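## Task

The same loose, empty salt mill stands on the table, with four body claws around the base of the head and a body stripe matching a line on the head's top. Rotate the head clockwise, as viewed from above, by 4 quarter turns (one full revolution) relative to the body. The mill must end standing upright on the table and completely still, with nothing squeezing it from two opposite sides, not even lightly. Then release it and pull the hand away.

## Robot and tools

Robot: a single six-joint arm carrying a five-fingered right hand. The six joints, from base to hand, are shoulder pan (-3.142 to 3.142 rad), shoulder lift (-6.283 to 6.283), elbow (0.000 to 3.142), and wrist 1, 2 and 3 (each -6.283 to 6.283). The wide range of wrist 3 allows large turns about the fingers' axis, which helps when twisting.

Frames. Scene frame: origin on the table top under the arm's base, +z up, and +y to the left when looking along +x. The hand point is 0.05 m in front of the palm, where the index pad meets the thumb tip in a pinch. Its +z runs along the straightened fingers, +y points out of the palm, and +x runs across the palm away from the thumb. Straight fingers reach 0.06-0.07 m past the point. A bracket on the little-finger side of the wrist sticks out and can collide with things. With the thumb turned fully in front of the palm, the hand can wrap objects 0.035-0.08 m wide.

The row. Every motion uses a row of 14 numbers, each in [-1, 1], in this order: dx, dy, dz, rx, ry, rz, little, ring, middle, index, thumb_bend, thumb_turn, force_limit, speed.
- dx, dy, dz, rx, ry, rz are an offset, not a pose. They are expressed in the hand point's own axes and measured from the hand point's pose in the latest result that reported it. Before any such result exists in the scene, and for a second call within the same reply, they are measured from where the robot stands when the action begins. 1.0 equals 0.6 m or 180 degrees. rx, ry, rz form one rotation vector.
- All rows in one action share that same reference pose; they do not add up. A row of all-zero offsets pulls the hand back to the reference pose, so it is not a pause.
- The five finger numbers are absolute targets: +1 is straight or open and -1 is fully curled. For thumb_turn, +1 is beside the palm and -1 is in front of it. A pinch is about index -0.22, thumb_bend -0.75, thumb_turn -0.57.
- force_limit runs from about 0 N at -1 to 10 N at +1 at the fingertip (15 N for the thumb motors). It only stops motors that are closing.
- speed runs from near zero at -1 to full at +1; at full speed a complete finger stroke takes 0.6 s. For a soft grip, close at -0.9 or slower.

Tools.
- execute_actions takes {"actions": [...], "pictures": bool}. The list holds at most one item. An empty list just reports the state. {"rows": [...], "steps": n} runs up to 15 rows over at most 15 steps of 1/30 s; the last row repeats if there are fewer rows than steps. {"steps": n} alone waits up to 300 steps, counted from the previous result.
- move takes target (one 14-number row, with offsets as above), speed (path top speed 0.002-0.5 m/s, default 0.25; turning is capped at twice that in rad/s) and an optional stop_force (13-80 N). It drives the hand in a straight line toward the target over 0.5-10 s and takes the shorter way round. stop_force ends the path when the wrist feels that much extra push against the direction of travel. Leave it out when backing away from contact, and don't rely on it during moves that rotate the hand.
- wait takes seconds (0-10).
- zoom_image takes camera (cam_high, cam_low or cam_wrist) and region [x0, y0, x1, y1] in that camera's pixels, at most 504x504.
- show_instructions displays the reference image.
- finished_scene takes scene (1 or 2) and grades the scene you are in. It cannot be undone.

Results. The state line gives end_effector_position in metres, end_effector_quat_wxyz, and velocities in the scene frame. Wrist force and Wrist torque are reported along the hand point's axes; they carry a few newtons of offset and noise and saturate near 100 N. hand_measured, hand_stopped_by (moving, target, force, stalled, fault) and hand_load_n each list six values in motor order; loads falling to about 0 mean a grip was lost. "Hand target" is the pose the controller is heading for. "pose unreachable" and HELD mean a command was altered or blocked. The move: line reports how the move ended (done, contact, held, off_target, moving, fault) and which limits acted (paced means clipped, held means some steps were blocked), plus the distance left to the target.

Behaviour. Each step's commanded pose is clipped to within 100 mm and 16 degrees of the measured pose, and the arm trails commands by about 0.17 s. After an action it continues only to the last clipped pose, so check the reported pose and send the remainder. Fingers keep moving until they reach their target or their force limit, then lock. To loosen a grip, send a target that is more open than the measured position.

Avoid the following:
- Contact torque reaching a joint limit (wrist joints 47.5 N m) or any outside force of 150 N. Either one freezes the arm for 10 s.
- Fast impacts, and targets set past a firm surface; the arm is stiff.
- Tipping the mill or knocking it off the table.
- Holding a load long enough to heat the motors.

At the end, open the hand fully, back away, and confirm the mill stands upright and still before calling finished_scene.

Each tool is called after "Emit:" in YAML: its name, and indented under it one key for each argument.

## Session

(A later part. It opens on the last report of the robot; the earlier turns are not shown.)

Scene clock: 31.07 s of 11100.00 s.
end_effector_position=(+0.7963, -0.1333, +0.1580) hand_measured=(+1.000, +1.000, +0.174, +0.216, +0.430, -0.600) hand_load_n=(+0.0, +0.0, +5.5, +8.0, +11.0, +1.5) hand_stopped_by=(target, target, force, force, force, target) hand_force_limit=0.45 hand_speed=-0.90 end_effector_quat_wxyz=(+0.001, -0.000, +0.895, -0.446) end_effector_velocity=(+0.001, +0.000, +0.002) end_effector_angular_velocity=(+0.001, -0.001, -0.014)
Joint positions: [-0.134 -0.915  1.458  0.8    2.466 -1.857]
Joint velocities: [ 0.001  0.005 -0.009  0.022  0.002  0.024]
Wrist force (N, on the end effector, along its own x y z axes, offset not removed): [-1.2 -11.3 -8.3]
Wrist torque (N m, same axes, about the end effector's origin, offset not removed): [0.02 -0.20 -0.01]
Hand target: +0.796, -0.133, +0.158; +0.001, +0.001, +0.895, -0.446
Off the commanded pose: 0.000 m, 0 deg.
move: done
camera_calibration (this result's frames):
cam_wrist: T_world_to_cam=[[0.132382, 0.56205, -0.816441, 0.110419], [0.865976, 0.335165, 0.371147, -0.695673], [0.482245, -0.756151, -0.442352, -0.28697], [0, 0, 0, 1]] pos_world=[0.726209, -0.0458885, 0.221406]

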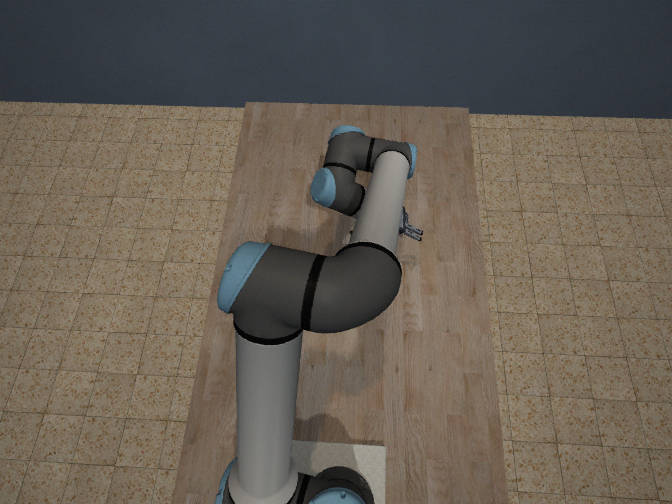

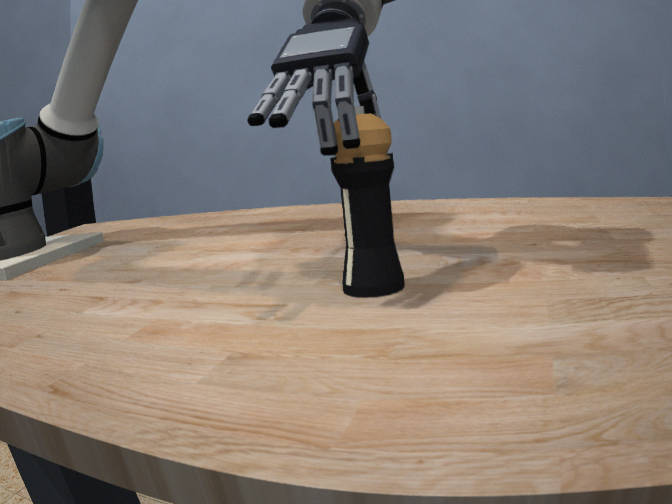

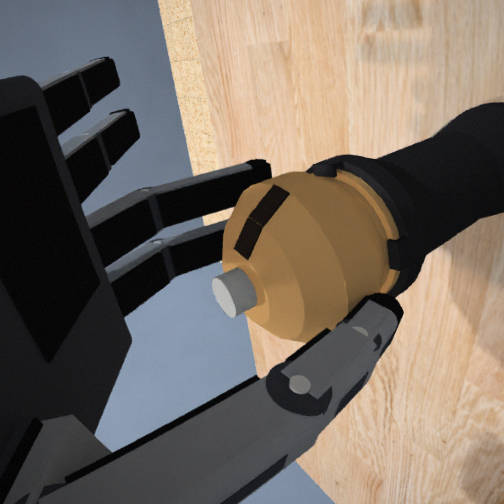

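Emit:
execute_actions:
  actions:
    - {"rows":[[0,-0.0013,-0.001,0,0,0,1,1,0.35,0.38,0.6,-0.6,0.4,-0.3]],"steps":12}
  pictures: false

Emit:
move:
  target: [0,-0.008,-0.006,0,0,0,1,1,0.35,0.38,0.6,-0.6,0.4,-0.3]
  speed: 0.03

Emit:
execute_actions:
  actions:
    - {"rows":[[0,0,0,0,0,0,1,1,-0.3,-0.3,-0.6,-0.6,-0.85,-0.85]],"steps":15}
  pictures: false

Emit:
execute_actions:
  actions:
    - {"steps":50}
  pictures: false

Emit:
execute_actions:
  actions:
    - {"rows":[[0,0,0,0,0,0,1,1,-0.4,-0.4,-0.7,-0.6,0.45,-0.9]],"steps":15}

Emit:
zoom_image:
  camera: "cam_low"
  region: [250, 50, 500, 300]

Scene clock: 33.40 s of 11100.00 s.
end_effector_position=(+0.7963, -0.1332, +0.1589) hand_measured=(+1.000, +1.000, +0.350, +0.380, +0.600, -0.600) hand_load_n=(+0.0, +0.0, +0.0, +0.0, +0.0, +0.0) hand_stopped_by=(target, target, target, target, moving, target) hand_force_limit=0.40 hand_speed=-0.30 end_effector_quat_wxyz=(+0.001, -0.000, +0.895, -0.447) end_effector_velocity=(+0.002, +0.001, +0.002) end_effector_angular_velocity=(-0.000, -0.003, +0.003)
Joint positions: [-0.133 -0.916  1.458  0.802  2.467 -1.857]
Joint velocities: [ 0.001 -0.001 -0.003 -0.001 -0.    -0.003]
Wrist force (N, on the end effector, along its own x y z axes, offset not removed): [-2.8 0.2 0.2]
Wrist torque (N m, same axes, about the end effector's origin, offset not removed): [0.08 0.02 0.01]
Hand target: +0.796, -0.133, +0.159; +0.001, -0.000, +0.895, -0.446
Off the commanded pose: 0.000 m, 0 deg.
Steps of this call (steps 1 to 58: nothing new was sent; steps 59 to 70: all 12 steps of this action). Readings (end_effector_position | what the end effector reports):
59: (+0.7963, -0.1333, +0.1580) | hand_measured=(+1.000, +1.000, +0.174, +0.216, +0.430, -0.600) hand_load_n=(+0.0, +0.0, +5.5, +8.0, +10.5, +1.0) hand_stopped_by=(target, target, moving, moving, moving, target) hand_force_limit=0.40 hand_speed=-0.30
60: (+0.7963, -0.1333, +0.1580) | hand_measured=(+1.000, +1.000, +0.174, +0.216, +0.430, -0.600) hand_load_n=(+0.0, +0.0, +5.5, +8.0, +10.5, +1.0) hand_stopped_by=(target, target, moving, moving, moving, target) hand_force_limit=0.40 hand_speed=-0.30
62: (+0.7963, -0.1333, +0.1583) | hand_measured=(+1.000, +1.000, +0.208, +0.250, +0.446, -0.600) hand_load_n=(+0.0, +0.0, +0.0, +0.0, +0.5, +0.0) hand_stopped_by=(target, target, moving, moving, moving, target) hand_force_limit=0.40 hand_speed=-0.30
66: (+0.7963, -0.1333, +0.1587) | hand_measured=(+1.000, +1.000, +0.348, +0.380, +0.544, -0.600) hand_load_n=(+0.0, +0.0, +0.0, +0.0, +0.0, +0.0) hand_stopped_by=(target, target, moving, moving, moving, target) hand_force_limit=0.40 hand_speed=-0.30
70: the state above

Scene clock: 34.37 s of 11100.00 s.
end_effector_position=(+0.7963, -0.1332, +0.1647) hand_measured=(+1.000, +1.000, +0.350, +0.380, +0.600, -0.600) hand_load_n=(+0.0, +0.0, +0.0, +0.0, +0.0, +0.0) hand_stopped_by=(target, target, target, target, target, target) hand_force_limit=0.40 hand_speed=-0.30 end_effector_quat_wxyz=(+0.001, -0.000, +0.895, -0.447) end_effector_velocity=(+0.001, +0.001, +0.003) end_effector_angular_velocity=(-0.001, -0.002, +0.001)
Joint positions: [-0.133 -0.921  1.454  0.809  2.466 -1.858]
Joint velocities: [ 0.001 -0.003 -0.002  0.003  0.001 -0.   ]
Wrist force (N, on the end effector, along its own x y z axes, offset not removed): [-0.6 1.0 -3.5]
Wrist torque (N m, same axes, about the end effector's origin, offset not removed): [0.49 -0.14 0.14]
Hand target: +0.796, -0.133, +0.165; +0.001, -0.000, +0.895, -0.447
Off the commanded pose: 0.000 m, 0 deg.
move: done
camera_calibration (this result's frames):
cam_wrist: T_world_to_cam=[[0.132327, 0.56205, -0.816449, 0.115842], [0.865963, 0.335225, 0.371124, -0.698134], [0.482284, -0.756124, -0.442355, -0.283998], [0, 0, 0, 1]] pos_world=[0.726197, -0.0458144, 0.228045]

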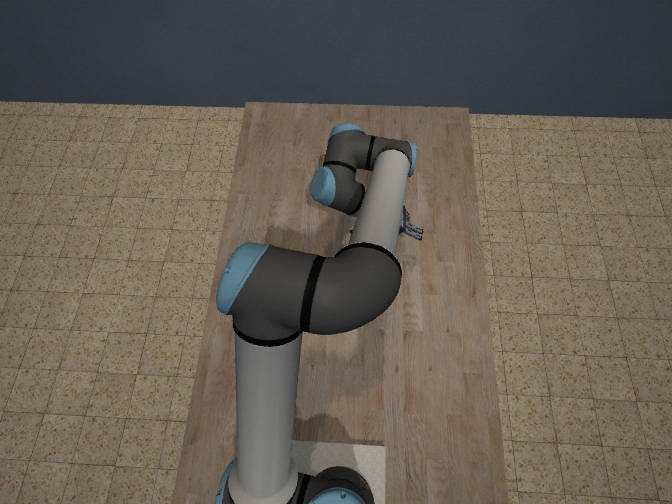

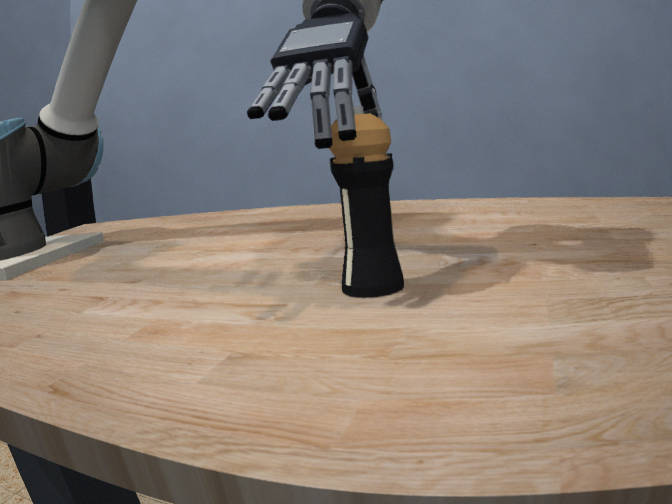

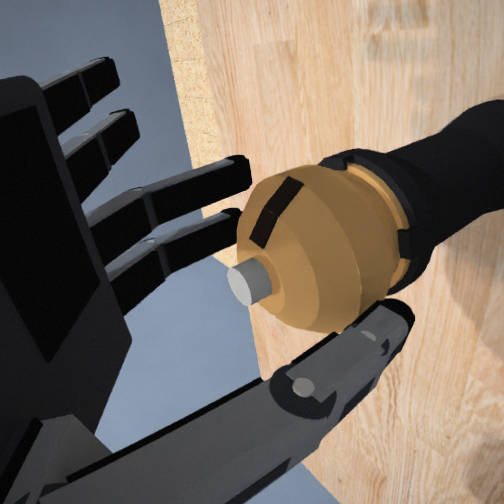

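Scene clock: 34.87 s of 11100.00 s.
end_effector_position=(+0.7963, -0.1332, +0.1648) hand_measured=(+1.000, +1.000, +0.250, +0.280, +0.538, -0.600) hand_load_n=(+0.0, +0.0, +0.0, +0.0, +0.0, +0.0) hand_stopped_by=(target, target, moving, moving, moving, target) hand_force_limit=-0.85 hand_speed=-0.85 end_effector_quat_wxyz=(+0.001, -0.000, +0.895, -0.447) end_effector_velocity=(+0.000, -0.000, -0.000) end_effector_angular_velocity=(-0.000, +0.000, +0.000)
Joint positions: [-0.133 -0.921  1.454  0.81   2.466 -1.858]
Joint velocities: [-0.     0.001 -0.001 -0.     0.    -0.001]
Wrist force (N, on the end effector, along its own x y z axes, offset not removed): [-2.1 -1.0 -2.3]
Wrist torque (N m, same axes, about the end effector's origin, offset not removed): [0.06 0.05 0.01]
Hand target: +0.796, -0.133, +0.165; +0.001, -0.000, +0.895, -0.447
Off the commanded pose: 0.000 m, 0 deg.
Steps of this call (steps 1 to 15: all 15 steps of this action). Readings (end_effector_position | what the end effector reports):
1: (+0.7963, -0.1332, +0.1647) | hand_measured=(+1.000, +1.000, +0.350, +0.380, +0.600, -0.600) hand_load_n=(+0.0, +0.0, +0.0, +0.0, +0.0, +0.0) hand_stopped_by=(target, target, moving, moving, moving, target) hand_force_limit=-0.85 hand_speed=-0.85
2: (+0.7963, -0.1332, +0.1648) | hand_measured=(+1.000, +1.000, +0.350, +0.380, +0.600, -0.600) hand_load_n=(+0.0, +0.0, +0.0, +0.0, +0.0, +0.0) hand_stopped_by=(target, target, moving, moving, moving, target) hand_force_limit=-0.85 hand_speed=-0.85
4: (+0.7963, -0.1332, +0.1648) | hand_measured=(+1.000, +1.000, +0.342, +0.372, +0.596, -0.600) hand_load_n=(+0.0, +0.0, +0.0, +0.0, +0.0, +0.0) hand_stopped_by=(target, target, moving, moving, moving, target) hand_force_limit=-0.85 hand_speed=-0.85
8: (+0.7963, -0.1332, +0.1648) | hand_measured=(+1.000, +1.000, +0.310, +0.340, +0.574, -0.600) hand_load_n=(+0.0, +0.0, +0.0, +0.0, +0.0, +0.0) hand_stopped_by=(target, target, moving, moving, moving, target) hand_force_limit=-0.85 hand_speed=-0.85
15: the state above

Scene clock: 36.53 s of 11100.00 s.
end_effector_position=(+0.7963, -0.1332, +0.1647) hand_measured=(+1.000, +1.000, +0.192, +0.232, +0.476, -0.600) hand_load_n=(+0.0, +0.0, +1.5, +1.0, +1.5, +0.0) hand_stopped_by=(target, target, force, force, force, target) hand_force_limit=-0.85 hand_speed=-0.85 end_effector_quat_wxyz=(+0.001, -0.000, +0.895, -0.447) end_effector_velocity=(-0.001, -0.001, -0.000) end_effector_angular_velocity=(-0.001, +0.002, -0.000)
Joint positions: [-0.134 -0.921  1.454  0.809  2.466 -1.858]
Joint velocities: [-0.001  0.     0.     0.001  0.001 -0.001]
Wrist force (N, on the end effector, along its own x y z axes, offset not removed): [-0.8 -3.6 -2.9]
Wrist torque (N m, same axes, about the end effector's origin, offset not removed): [-0.01 0.10 -0.02]
Hand target: +0.796, -0.133, +0.165; +0.001, -0.000, +0.895, -0.447
Off the commanded pose: 0.000 m, 0 deg.
Steps of this call (steps 1 to 50: nothing new was sent). Readings (end_effector_position | what the end effector reports):
1: (+0.7963, -0.1332, +0.1648) | hand_measured=(+1.000, +1.000, +0.242, +0.272, +0.532, -0.600) hand_load_n=(+0.0, +0.0, +0.0, +0.0, +0.0, +0.0) hand_stopped_by=(target, target, moving, moving, moving, target) hand_force_limit=-0.85 hand_speed=-0.85
2: (+0.7963, -0.1332, +0.1647) | hand_measured=(+1.000, +1.000, +0.234, +0.264, +0.526, -0.600) hand_load_n=(+0.0, +0.0, +0.0, +0.0, +0.0, +0.0) hand_stopped_by=(target, target, moving, moving, moving, target) hand_force_limit=-0.85 hand_speed=-0.85
4: (+0.7963, -0.1332, +0.1647) | hand_measured=(+1.000, +1.000, +0.218, +0.248, +0.516, -0.600) hand_load_n=(+0.0, +0.0, +0.0, +0.0, +0.0, +0.0) hand_stopped_by=(target, target, moving, moving, moving, target) hand_force_limit=-0.85 hand_speed=-0.85
8: (+0.7963, -0.1332, +0.1647) | hand_measured=(+1.000, +1.000, +0.192, +0.232, +0.496, -0.600) hand_load_n=(+0.0, +0.0, +0.5, +0.0, +0.0, +0.0) hand_stopped_by=(target, target, force, force, moving, target) hand_force_limit=-0.85 hand_speed=-0.85
50: the state above

Scene clock: 37.03 s of 11100.00 s.
end_effector_position=(+0.7963, -0.1332, +0.1647) hand_measured=(+1.000, +1.000, +0.158, +0.200, +0.472, -0.600) hand_load_n=(+0.0, +0.0, +7.5, +6.0, +11.0, +2.0) hand_stopped_by=(target, target, force, force, force, target) hand_force_limit=0.45 hand_speed=-0.90 end_effector_quat_wxyz=(+0.001, -0.000, +0.895, -0.447) end_effector_velocity=(-0.000, +0.001, -0.001) end_effector_angular_velocity=(-0.000, +0.000, +0.001)
Joint positions: [-0.134 -0.921  1.454  0.809  2.466 -1.858]
Joint velocities: [ 0.001  0.     0.001 -0.002  0.001 -0.   ]
Wrist force (N, on the end effector, along its own x y z axes, offset not removed): [-1.3 -8.8 -7.3]
Wrist torque (N m, same axes, about the end effector's origin, offset not removed): [0.06 0.27 -0.02]
Hand target: +0.796, -0.133, +0.165; +0.001, -0.000, +0.895, -0.447
Off the commanded pose: 0.000 m, 0 deg.
Steps of this call (steps 1 to 15: all 15 steps of this action). Readings (end_effector_position | what the end effector reports):
1: (+0.7963, -0.1332, +0.1647) | hand_measured=(+1.000, +1.000, +0.192, +0.232, +0.476, -0.600) hand_load_n=(+0.0, +0.0, +1.5, +1.0, +1.5, +0.0) hand_stopped_by=(target, target, moving, moving, moving, target) hand_force_limit=0.45 hand_speed=-0.90
2: (+0.7963, -0.1332, +0.1647) | hand_measured=(+1.000, +1.000, +0.192, +0.232, +0.476, -0.600) hand_load_n=(+0.0, +0.0, +1.5, +1.0, +1.5, +0.0) hand_stopped_by=(target, target, moving, moving, moving, target) hand_force_limit=0.45 hand_speed=-0.90
4: (+0.7963, -0.1332, +0.1647) | hand_measured=(+1.000, +1.000, +0.188, +0.226, +0.476, -0.600) hand_load_n=(+0.0, +0.0, +2.0, +2.0, +2.5, +0.0) hand_stopped_by=(target, target, moving, moving, moving, target) hand_force_limit=0.45 hand_speed=-0.90
8: (+0.7963, -0.1332, +0.1647) | hand_measured=(+1.000, +1.000, +0.166, +0.206, +0.468, -0.600) hand_load_n=(+0.0, +0.0, +6.0, +6.5, +9.5, +1.5) hand_stopped_by=(target, target, moving, moving, moving, target) hand_force_limit=0.45 hand_speed=-0.90
15: the state above
camera_calibration (this result's frames):
cam_wrist: T_world_to_cam=[[0.132331, 0.56205, -0.816448, 0.115842], [0.865965, 0.335219, 0.371124, -0.698135], [0.482279, -0.756127, -0.442356, -0.283997], [0, 0, 0, 1]] pos_world=[0.726197, -0.0458194, 0.228046]

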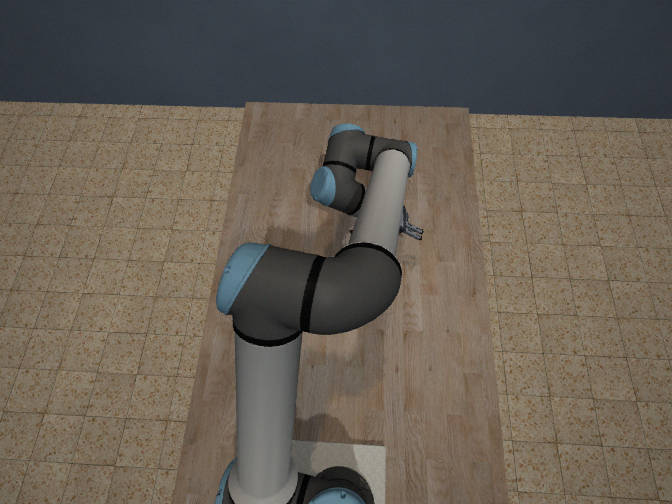

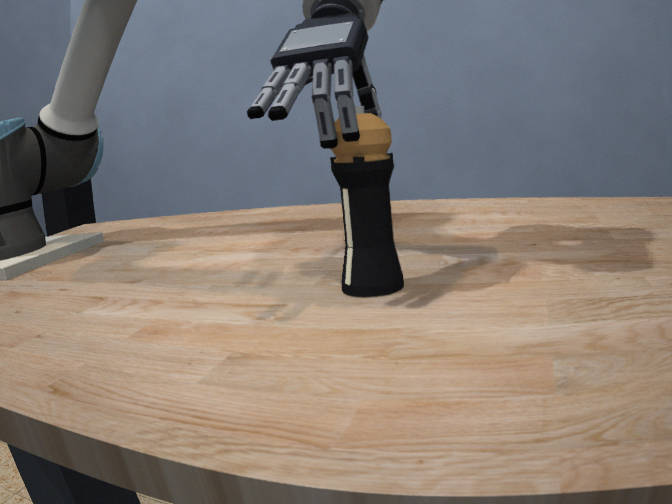

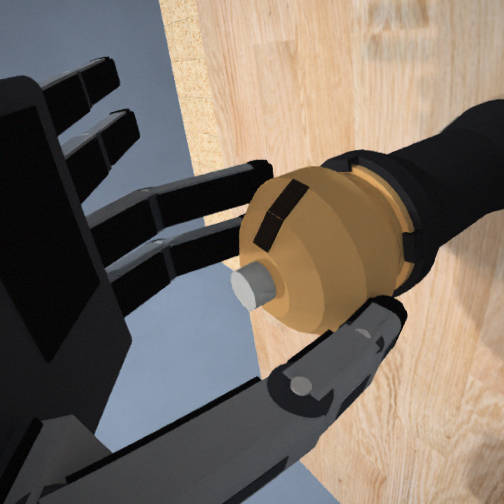

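Region (250, 50, 500, 300) of cam_low's 672x504 image, scaled by 2.016, with more detail than that image has.

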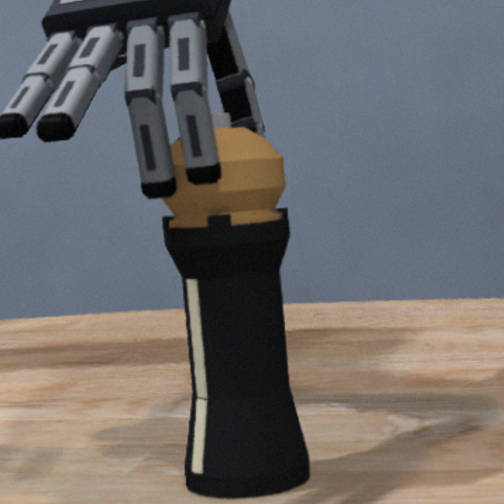

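Emit:
move:
  target: [0,0.0013,0.001,0,0,0,1,1,-0.4,-0.4,-0.7,-0.6,0.45,-0.9]
  speed: 0.005

Emit:
move:
  target: [0,0.0013,0.001,0,0.4,0.3,1,1,-0.4,-0.4,-0.7,-0.6,0.45,-0.9]
  speed: 0.15

Emit:
move:
  target: [0,0.0013,0.001,0,0.4,0.3,1,1,-0.4,-0.4,-0.7,-0.6,0.45,-0.9]
  speed: 0.15

Scene clock: 38.93 s of 11100.00 s.
end_effector_position=(+0.7963, -0.1333, +0.1637) hand_measured=(+1.000, +1.000, +0.158, +0.200, +0.472, -0.600) hand_load_n=(+0.0, +0.0, +7.5, +7.0, +10.0, +2.0) hand_stopped_by=(target, target, force, force, force, target) hand_force_limit=0.45 hand_speed=-0.90 end_effector_quat_wxyz=(+0.001, -0.000, +0.895, -0.447) end_effector_velocity=(+0.000, +0.001, +0.000) end_effector_angular_velocity=(+0.001, -0.001, +0.001)
Joint positions: [-0.134 -0.92   1.455  0.808  2.466 -1.858]
Joint velocities: [ 0.001 -0.001 -0.     0.    -0.001  0.001]
Wrist force (N, on the end effector, along its own x y z axes, offset not removed): [3.6 -13.6 -7.8]
Wrist torque (N m, same axes, about the end effector's origin, offset not removed): [-0.06 -0.57 0.12]
Hand target: +0.796, -0.133, +0.164; +0.001, -0.000, +0.895, -0.447
Off the commanded pose: 0.000 m, 0 deg.
move: done
camera_calibration (this result's frames):
cam_wrist: T_world_to_cam=[[0.132341, 0.562048, -0.816448, 0.115101], [0.86596, 0.335219, 0.371134, -0.697799], [0.482285, -0.756128, -0.442348, -0.284412], [0, 0, 0, 1]] pos_world=[0.726201, -0.0458287, 0.227142]

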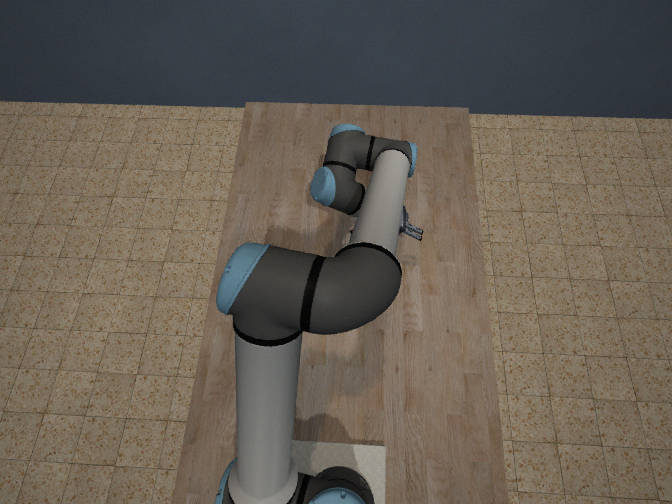

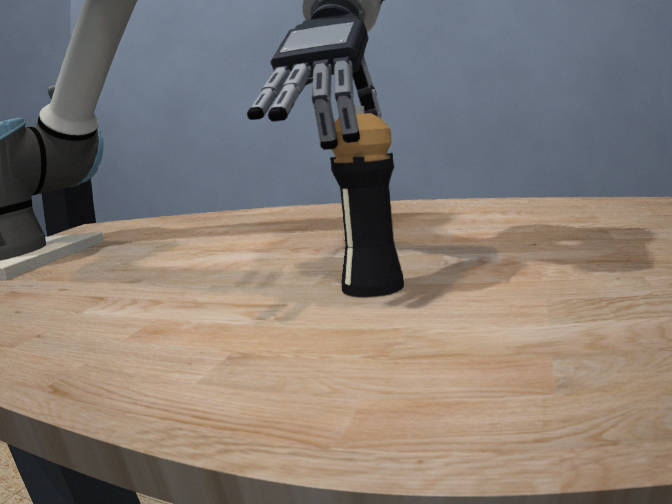

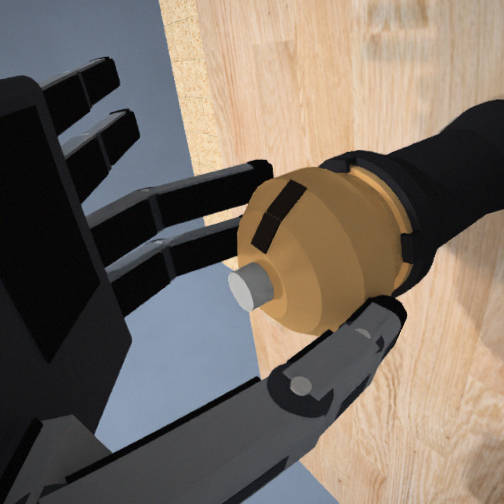

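Scene clock: 44.63 s of 11100.00 s.
end_effector_position=(+0.7963, -0.1333, +0.1632) hand_measured=(+1.000, +1.000, +0.158, +0.200, +0.472, -0.600) hand_load_n=(+0.0, +0.0, +6.5, +5.5, +11.0, +1.0) hand_stopped_by=(target, target, force, force, force, target) hand_force_limit=0.45 hand_speed=-0.90 end_effector_quat_wxyz=(-0.316, +0.632, +0.633, -0.316) end_effector_velocity=(-0.000, +0.000, +0.001) end_effector_angular_velocity=(+0.000, -0.001, -0.016)
Joint positions: [-0.244 -0.549  0.997  2.031  1.795 -0.184]
Joint velocities: [-0.003 -0.001 -0.     0.002 -0.011  0.008]
Wrist force (N, on the end effector, along its own x y z axes, offset not removed): [0.1 -10.2 -8.2]
Wrist torque (N m, same axes, about the end effector's origin, offset not removed): [-0.18 -0.24 0.00]
Hand target: +0.796, -0.133, +0.163; -0.316, +0.633, +0.633, -0.316
Off the commanded pose: 0.000 m, 0 deg.
move: done
camera_calibration (this result's frames):
cam_wrist: T_world_to_cam=[[0.56188, -0.130073, -0.816928, -0.319514], [0.335717, -0.866719, 0.368906, -0.435151], [-0.756033, -0.481538, -0.443324, 0.738143], [0, 0, 0, 1]] pos_world=[0.883677, -0.0632705, 0.226746]

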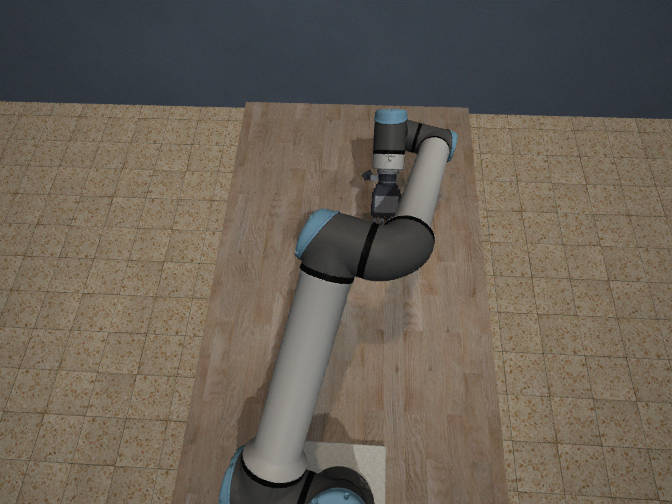

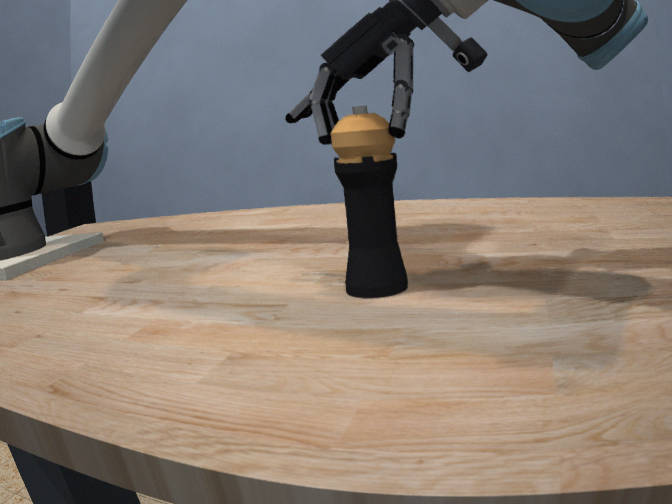

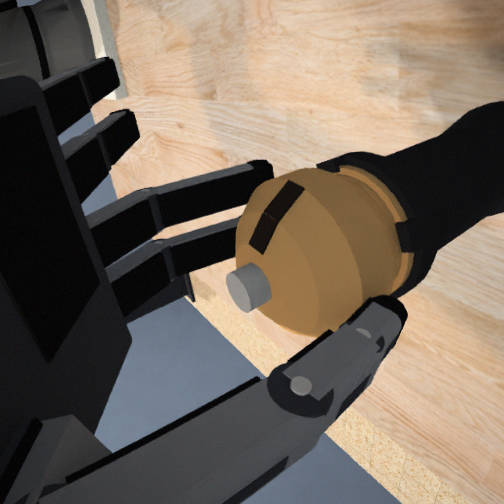

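Scene clock: 50.33 s of 11100.00 s.
end_effector_position=(+0.7965, -0.1332, +0.1625) hand_measured=(+1.000, +1.000, +0.158, +0.200, +0.472, -0.600) hand_load_n=(+0.0, +0.0, +6.5, +6.0, +11.0, +1.0) hand_stopped_by=(target, target, force, force, force, target) hand_force_limit=0.45 hand_speed=-0.90 end_effector_quat_wxyz=(-0.448, +0.894, +0.002, -0.001) end_effector_velocity=(+0.000, -0.000, -0.001) end_effector_angular_velocity=(-0.001, +0.002, -0.019)
Joint positions: [-0.518 -0.683  1.223  1.663  0.821  0.75 ]
Joint velocities: [-0.002 -0.003  0.005 -0.015 -0.008  0.02 ]
Wrist force (N, on the end effector, along its own x y z axes, offset not removed): [0.1 -10.1 -11.8]
Wrist torque (N m, same axes, about the end effector's origin, offset not removed): [0.11 -0.13 -0.02]
Hand target: +0.796, -0.133, +0.162; -0.448, +0.894, +0.001, -0.000
Off the commanded pose: 0.000 m, 0 deg.
move: done
camera_calibration (this result's frames):
cam_wrist: T_world_to_cam=[[-0.128198, -0.559437, -0.818899, 0.172493], [-0.866107, -0.3391, 0.367247, 0.592855], [-0.48314, 0.756334, -0.44106, 0.685192], [0, 0, 0, 1]] pos_world=[0.866632, -0.220699, 0.225741]

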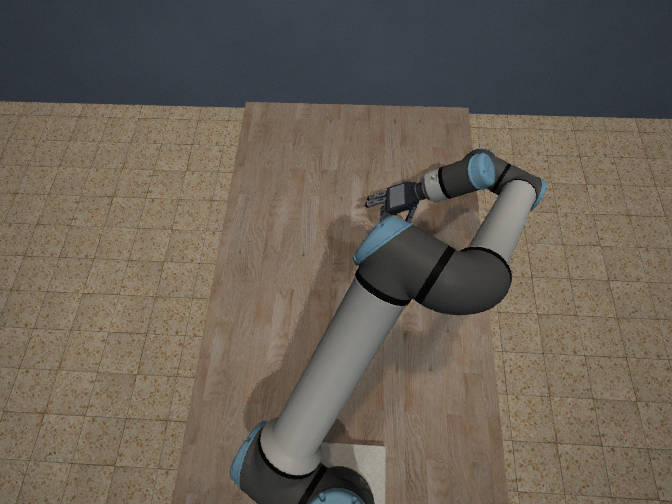

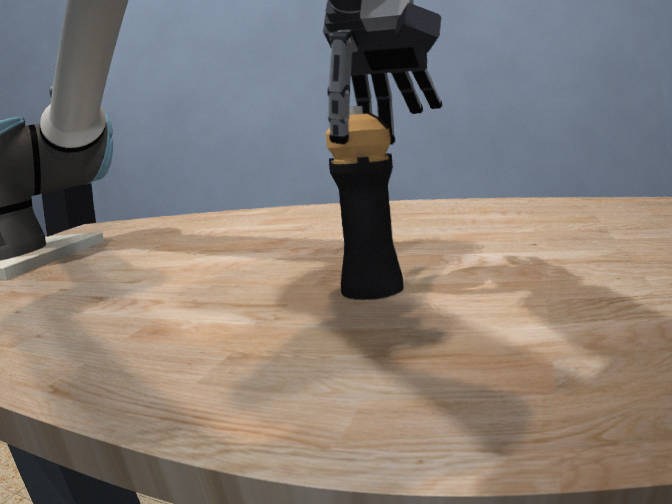

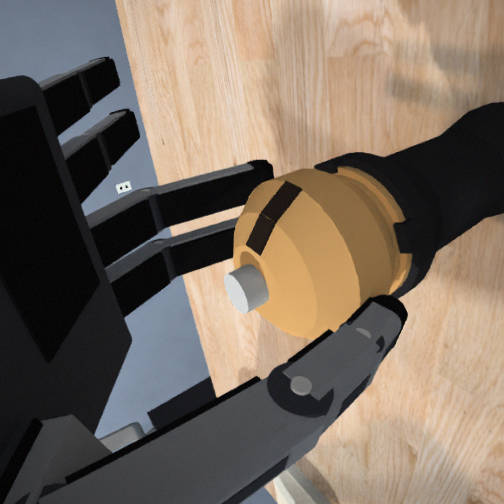

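Emit:
execute_actions:
  actions:
    - {"rows":[[0,-0.0013,-0.001,0,0,0,1,1,0.4,0.42,0.7,-0.6,0.4,-0.3]],"steps":12}
  pictures: false

Emit:
move:
  target: [-0.0022,-0.0044,-0.0095,0,0,0,1,1,0.4,0.42,0.7,-0.6,0.4,-0.3]
  speed: 0.03

Emit:
execute_actions:
  actions:
    - {"rows":[[0,0,0,0,0,0,1,1,-0.3,-0.3,-0.6,-0.6,-0.85,-0.85]],"steps":15}
  pictures: false

Emit:
execute_actions:
  actions:
    - {"steps":75}
  pictures: false

Emit:
execute_actions:
  actions:
    - {"rows":[[0,0,0,0,0,0,1,1,-0.3,-0.3,-0.7,-0.6,0.6,-0.9]],"steps":15}
  pictures: false

Emit:
wait:
  seconds: 1

Emit:
zoom_image:
  camera: "cam_low"
  region: [250, 50, 500, 300]

Scene clock: 53.50 s of 11100.00 s.
end_effector_position=(+0.7964, -0.1334, +0.1633) hand_measured=(+1.000, +1.000, +0.400, +0.420, +0.686, -0.600) hand_load_n=(+0.0, +0.0, +0.0, +0.0, +0.0, +0.0) hand_stopped_by=(target, target, moving, target, moving, target) hand_force_limit=0.40 hand_speed=-0.30 end_effector_quat_wxyz=(-0.448, +0.894, +0.002, -0.001) end_effector_velocity=(+0.000, -0.001, +0.001) end_effector_angular_velocity=(-0.001, -0.000, +0.002)
Joint positions: [-0.518 -0.684  1.223  1.664  0.821  0.75 ]
Joint velocities: [ 0.     0.001 -0.003  0.002  0.002 -0.001]
Wrist force (N, on the end effector, along its own x y z axes, offset not removed): [-0.2 0.8 -2.4]
Wrist torque (N m, same axes, about the end effector's origin, offset not removed): [0.32 -0.19 0.10]
Hand target: +0.796, -0.133, +0.163; -0.448, +0.894, +0.002, -0.001
Off the commanded pose: 0.000 m, 0 deg.
Steps of this call (steps 1 to 83: nothing new was sent; steps 84 to 95: all 12 steps of this action). Readings (end_effector_position | what the end effector reports):
84: (+0.7965, -0.1332, +0.1624) | hand_measured=(+1.000, +1.000, +0.158, +0.200, +0.472, -0.600) hand_load_n=(+0.0, +0.0, +6.5, +6.0, +11.0, +0.5) hand_stopped_by=(target, target, moving, moving, moving, target) hand_force_limit=0.40 hand_speed=-0.30
85: (+0.7965, -0.1332, +0.1625) | hand_measured=(+1.000, +1.000, +0.158, +0.200, +0.472, -0.600) hand_load_n=(+0.0, +0.0, +6.5, +6.0, +11.0, +0.5) hand_stopped_by=(target, target, moving, moving, moving, target) hand_force_limit=0.40 hand_speed=-0.30
87: (+0.7964, -0.1332, +0.1627) | hand_measured=(+1.000, +1.000, +0.192, +0.236, +0.490, -0.600) hand_load_n=(+0.0, +0.0, +0.0, +0.0, +0.5, +0.0) hand_stopped_by=(target, target, moving, moving, moving, target) hand_force_limit=0.40 hand_speed=-0.30
91: (+0.7964, -0.1334, +0.1631) | hand_measured=(+1.000, +1.000, +0.348, +0.390, +0.586, -0.600) hand_load_n=(+0.0, +0.0, +0.0, +0.0, +0.0, +0.0) hand_stopped_by=(target, target, moving, moving, moving, target) hand_force_limit=0.40 hand_speed=-0.30
95: the state above

Scene clock: 54.47 s of 11100.00 s.
end_effector_position=(+0.7952, -0.1361, +0.1687) hand_measured=(+1.000, +1.000, +0.400, +0.420, +0.700, -0.600) hand_load_n=(+0.0, +0.0, +0.0, +0.0, +0.0, +0.0) hand_stopped_by=(target, target, target, target, target, target) hand_force_limit=0.40 hand_speed=-0.30 end_effector_quat_wxyz=(-0.448, +0.894, +0.002, -0.001) end_effector_velocity=(-0.000, -0.001, +0.003) end_effector_angular_velocity=(-0.000, -0.001, +0.000)
Joint positions: [-0.522 -0.689  1.222  1.672  0.823  0.746]
Joint velocities: [-0.001 -0.003 -0.     0.004  0.    -0.002]
Wrist force (N, on the end effector, along its own x y z axes, offset not removed): [-3.9 -1.4 -3.7]
Wrist torque (N m, same axes, about the end effector's origin, offset not removed): [0.09 0.27 -0.06]
Hand target: +0.795, -0.136, +0.169; -0.448, +0.894, +0.002, -0.001
Off the commanded pose: 0.000 m, 0 deg.
move: done
camera_calibration (this result's frames):
cam_wrist: T_world_to_cam=[[-0.12823, -0.559432, -0.818898, 0.175838], [-0.86613, -0.339044, 0.367244, 0.588553], [-0.48309, 0.756363, -0.441065, 0.689449], [0, 0, 0, 1]] pos_world=[0.865377, -0.223559, 0.231943]

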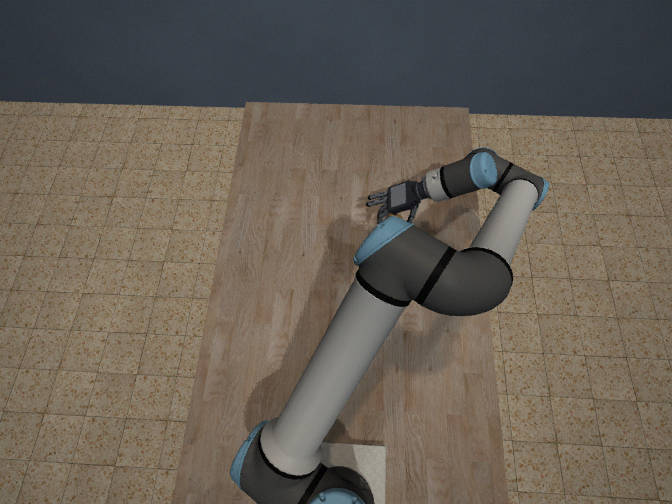

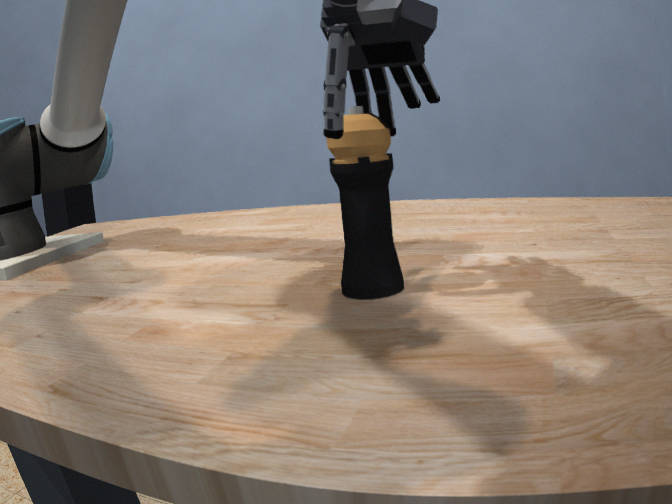

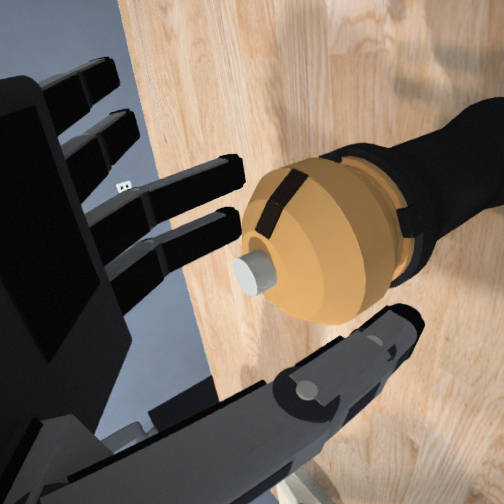

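Scene clock: 54.97 s of 11100.00 s.
end_effector_position=(+0.7952, -0.1362, +0.1687) hand_measured=(+1.000, +1.000, +0.300, +0.320, +0.638, -0.600) hand_load_n=(+0.0, +0.0, +0.0, +0.0, +0.0, +0.0) hand_stopped_by=(target, target, moving, moving, moving, target) hand_force_limit=-0.85 hand_speed=-0.85 end_effector_quat_wxyz=(-0.448, +0.894, +0.002, -0.001) end_effector_velocity=(+0.001, +0.001, +0.001) end_effector_angular_velocity=(-0.001, -0.002, +0.001)
Joint positions: [-0.522 -0.689  1.222  1.672  0.823  0.746]
Joint velocities: [ 0.001 -0.001 -0.001  0.     0.     0.   ]
Wrist force (N, on the end effector, along its own x y z axes, offset not removed): [-0.1 0.9 -0.7]
Wrist torque (N m, same axes, about the end effector's origin, offset not removed): [0.29 -0.37 0.18]
Hand target: +0.795, -0.136, +0.169; -0.448, +0.894, +0.002, -0.001
Off the commanded pose: 0.000 m, 0 deg.
Steps of this call (steps 1 to 15: all 15 steps of this action). Readings (end_effector_position | what the end effector reports):
1: (+0.7952, -0.1361, +0.1687) | hand_measured=(+1.000, +1.000, +0.400, +0.420, +0.700, -0.600) hand_load_n=(+0.0, +0.0, +0.0, +0.0, +0.0, +0.0) hand_stopped_by=(target, target, moving, moving, moving, target) hand_force_limit=-0.85 hand_speed=-0.85
2: (+0.7952, -0.1362, +0.1687) | hand_measured=(+1.000, +1.000, +0.400, +0.420, +0.700, -0.600) hand_load_n=(+0.0, +0.0, +0.0, +0.0, +0.0, +0.0) hand_stopped_by=(target, target, moving, moving, moving, target) hand_force_limit=-0.85 hand_speed=-0.85
4: (+0.7952, -0.1362, +0.1687) | hand_measured=(+1.000, +1.000, +0.392, +0.412, +0.696, -0.600) hand_load_n=(+0.0, +0.0, +0.0, +0.0, +0.0, +0.0) hand_stopped_by=(target, target, moving, moving, moving, target) hand_force_limit=-0.85 hand_speed=-0.85
8: (+0.7952, -0.1362, +0.1687) | hand_measured=(+1.000, +1.000, +0.360, +0.380, +0.674, -0.600) hand_load_n=(+0.0, +0.0, +0.0, +0.0, +0.0, +0.0) hand_stopped_by=(target, target, moving, moving, moving, target) hand_force_limit=-0.85 hand_speed=-0.85
15: the state above

Scene clock: 57.47 s of 11100.00 s.
end_effector_position=(+0.7952, -0.1361, +0.1687) hand_measured=(+1.000, +1.000, +0.218, +0.254, +0.412, -0.600) hand_load_n=(+0.0, +0.0, +2.0, +0.0, +1.0, +0.0) hand_stopped_by=(target, target, force, force, force, target) hand_force_limit=-0.85 hand_speed=-0.85 end_effector_quat_wxyz=(-0.448, +0.894, +0.002, -0.001) end_effector_velocity=(+0.000, -0.000, +0.000) end_effector_angular_velocity=(-0.002, -0.002, +0.001)
Joint positions: [-0.522 -0.689  1.222  1.672  0.823  0.746]
Joint velocities: [ 0.    -0.001 -0.001 -0.001  0.001 -0.001]
Wrist force (N, on the end effector, along its own x y z axes, offset not removed): [2.4 2.1 -0.9]
Wrist torque (N m, same axes, about the end effector's origin, offset not removed): [0.46 -0.46 0.22]
Hand target: +0.795, -0.136, +0.169; -0.448, +0.894, +0.002, -0.001
Off the commanded pose: 0.000 m, 0 deg.
Steps of this call (steps 1 to 75: nothing new was sent). Readings (end_effector_position | what the end effector reports):
1: (+0.7952, -0.1362, +0.1687) | hand_measured=(+1.000, +1.000, +0.292, +0.312, +0.632, -0.600) hand_load_n=(+0.0, +0.0, +0.0, +0.0, +0.0, +0.0) hand_stopped_by=(target, target, moving, moving, moving, target) hand_force_limit=-0.85 hand_speed=-0.85
2: (+0.7952, -0.1362, +0.1687) | hand_measured=(+1.000, +1.000, +0.284, +0.304, +0.626, -0.600) hand_load_n=(+0.0, +0.0, +0.0, +0.0, +0.0, +0.0) hand_stopped_by=(target, target, moving, moving, moving, target) hand_force_limit=-0.85 hand_speed=-0.85
4: (+0.7952, -0.1362, +0.1687) | hand_measured=(+1.000, +1.000, +0.268, +0.288, +0.616, -0.600) hand_load_n=(+0.0, +0.0, +0.0, +0.0, +0.0, +0.0) hand_stopped_by=(target, target, moving, moving, moving, target) hand_force_limit=-0.85 hand_speed=-0.85
8: (+0.7952, -0.1362, +0.1687) | hand_measured=(+1.000, +1.000, +0.234, +0.254, +0.596, -0.600) hand_load_n=(+0.0, +0.0, +0.0, +1.5, +0.0, +0.0) hand_stopped_by=(target, target, moving, force, moving, target) hand_force_limit=-0.85 hand_speed=-0.85
75: the state above

Scene clock: 57.97 s of 11100.00 s.
end_effector_position=(+0.7952, -0.1361, +0.1687) hand_measured=(+1.000, +1.000, +0.218, +0.254, +0.376, -0.600) hand_load_n=(+0.0, +0.0, +3.5, +1.0, +5.0, +0.5) hand_stopped_by=(target, target, force, force, moving, target) hand_force_limit=0.60 hand_speed=-0.90 end_effector_quat_wxyz=(-0.448, +0.894, +0.002, -0.001) end_effector_velocity=(-0.000, +0.000, -0.000) end_effector_angular_velocity=(+0.000, +0.001, -0.000)
Joint positions: [-0.522 -0.689  1.222  1.672  0.823  0.746]
Joint velocities: [-0.     0.     0.    -0.    -0.     0.001]
Wrist force (N, on the end effector, along its own x y z axes, offset not removed): [0.7 2.2 -4.0]
Wrist torque (N m, same axes, about the end effector's origin, offset not removed): [0.41 -0.14 0.20]
Hand target: +0.795, -0.136, +0.169; -0.448, +0.894, +0.002, -0.001
Off the commanded pose: 0.000 m, 0 deg.
Steps of this call (steps 1 to 15: all 15 steps of this action). Readings (end_effector_position | what the end effector reports):
1: (+0.7952, -0.1361, +0.1687) | hand_measured=(+1.000, +1.000, +0.218, +0.254, +0.412, -0.600) hand_load_n=(+0.0, +0.0, +2.0, +0.0, +1.0, +0.0) hand_stopped_by=(target, target, force, force, moving, target) hand_force_limit=0.60 hand_speed=-0.90
2: (+0.7952, -0.1361, +0.1687) | hand_measured=(+1.000, +1.000, +0.218, +0.254, +0.412, -0.600) hand_load_n=(+0.0, +0.0, +2.0, +0.0, +1.0, +0.0) hand_stopped_by=(target, target, force, force, moving, target) hand_force_limit=0.60 hand_speed=-0.90
4: (+0.7952, -0.1361, +0.1687) | hand_measured=(+1.000, +1.000, +0.218, +0.254, +0.410, -0.600) hand_load_n=(+0.0, +0.0, +2.0, +0.0, +1.5, +0.0) hand_stopped_by=(target, target, force, force, moving, target) hand_force_limit=0.60 hand_speed=-0.90
8: (+0.7952, -0.1361, +0.1687) | hand_measured=(+1.000, +1.000, +0.218, +0.254, +0.398, -0.600) hand_load_n=(+0.0, +0.0, +2.5, +0.0, +2.5, +0.0) hand_stopped_by=(target, target, force, force, moving, target) hand_force_limit=0.60 hand_speed=-0.90
15: the state above

Scene clock: 58.97 s of 11100.00 s.
end_effector_position=(+0.7952, -0.1361, +0.1687) hand_measured=(+1.000, +1.000, +0.218, +0.254, +0.318, -0.600) hand_load_n=(+0.0, +0.0, +6.5, +4.0, +11.5, +1.5) hand_stopped_by=(target, target, force, force, force, target) hand_force_limit=0.60 hand_speed=-0.90 end_effector_quat_wxyz=(-0.448, +0.894, +0.002, -0.001) end_effector_velocity=(-0.000, +0.001, -0.001) end_effector_angular_velocity=(+0.000, +0.002, +0.002)
Joint positions: [-0.522 -0.689  1.222  1.672  0.823  0.746]
Joint velocities: [ 0.001  0.001  0.     0.001  0.001 -0.   ]
Wrist force (N, on the end effector, along its own x y z axes, offset not removed): [1.7 2.2 -2.4]
Wrist torque (N m, same axes, about the end effector's origin, offset not removed): [0.32 -0.45 0.20]
Hand target: +0.795, -0.136, +0.169; -0.448, +0.894, +0.002, -0.001
Off the commanded pose: 0.000 m, 0 deg.
Steps of this call (steps 1 to 30: nothing new was sent). Readings (end_effector_position | what the end effector reports):
1: (+0.7952, -0.1361, +0.1687) | hand_measured=(+1.000, +1.000, +0.218, +0.254, +0.372, -0.600) hand_load_n=(+0.0, +0.0, +3.5, +1.0, +5.5, +0.5) hand_stopped_by=(target, target, force, force, moving, target) hand_force_limit=0.60 hand_speed=-0.90
2: (+0.7952, -0.1361, +0.1687) | hand_measured=(+1.000, +1.000, +0.218, +0.254, +0.370, -0.600) hand_load_n=(+0.0, +0.0, +3.5, +1.0, +6.0, +0.5) hand_stopped_by=(target, target, force, force, moving, target) hand_force_limit=0.60 hand_speed=-0.90
4: (+0.7952, -0.1361, +0.1687) | hand_measured=(+1.000, +1.000, +0.218, +0.254, +0.364, -0.600) hand_load_n=(+0.0, +0.0, +4.0, +1.5, +6.5, +0.5) hand_stopped_by=(target, target, force, force, moving, target) hand_force_limit=0.60 hand_speed=-0.90
8: (+0.7952, -0.1361, +0.1687) | hand_measured=(+1.000, +1.000, +0.218, +0.254, +0.350, -0.600) hand_load_n=(+0.0, +0.0, +4.5, +2.0, +8.0, +1.0) hand_stopped_by=(target, target, force, force, moving, target) hand_force_limit=0.60 hand_speed=-0.90
30: the state above
camera_calibration (this result's frames):
cam_wrist: T_world_to_cam=[[-0.12822, -0.559438, -0.818895, 0.175828], [-0.866134, -0.339042, 0.367236, 0.588561], [-0.483085, 0.75636, -0.441076, 0.689451], [0, 0, 0, 1]] pos_world=[0.865381, -0.223562, 0.231944]

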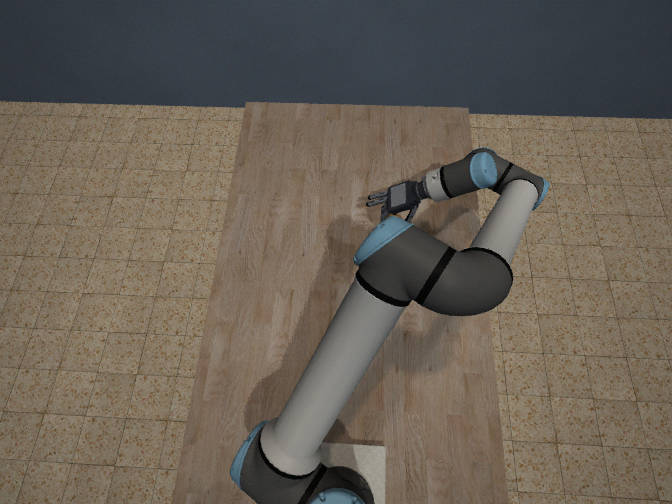

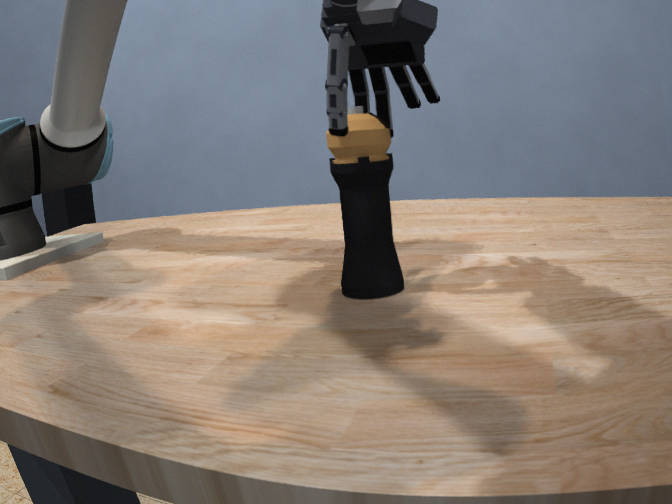

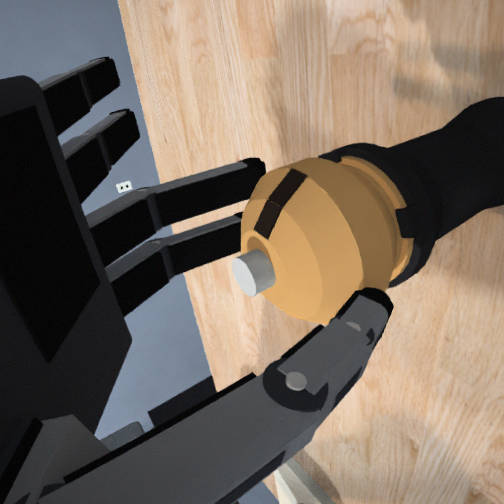

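Region (250, 50, 500, 300) of cam_low's 672x504 image, scaled by 2.016, with more detail than that image has.

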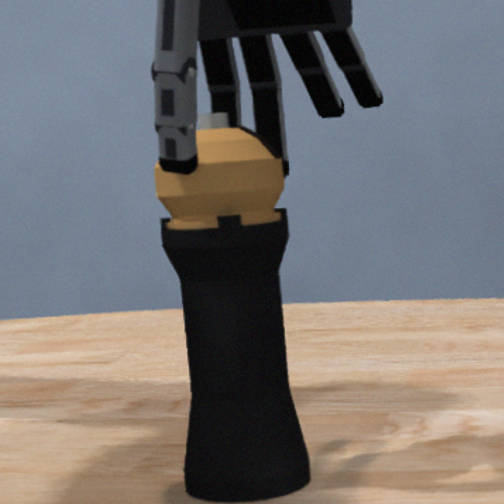

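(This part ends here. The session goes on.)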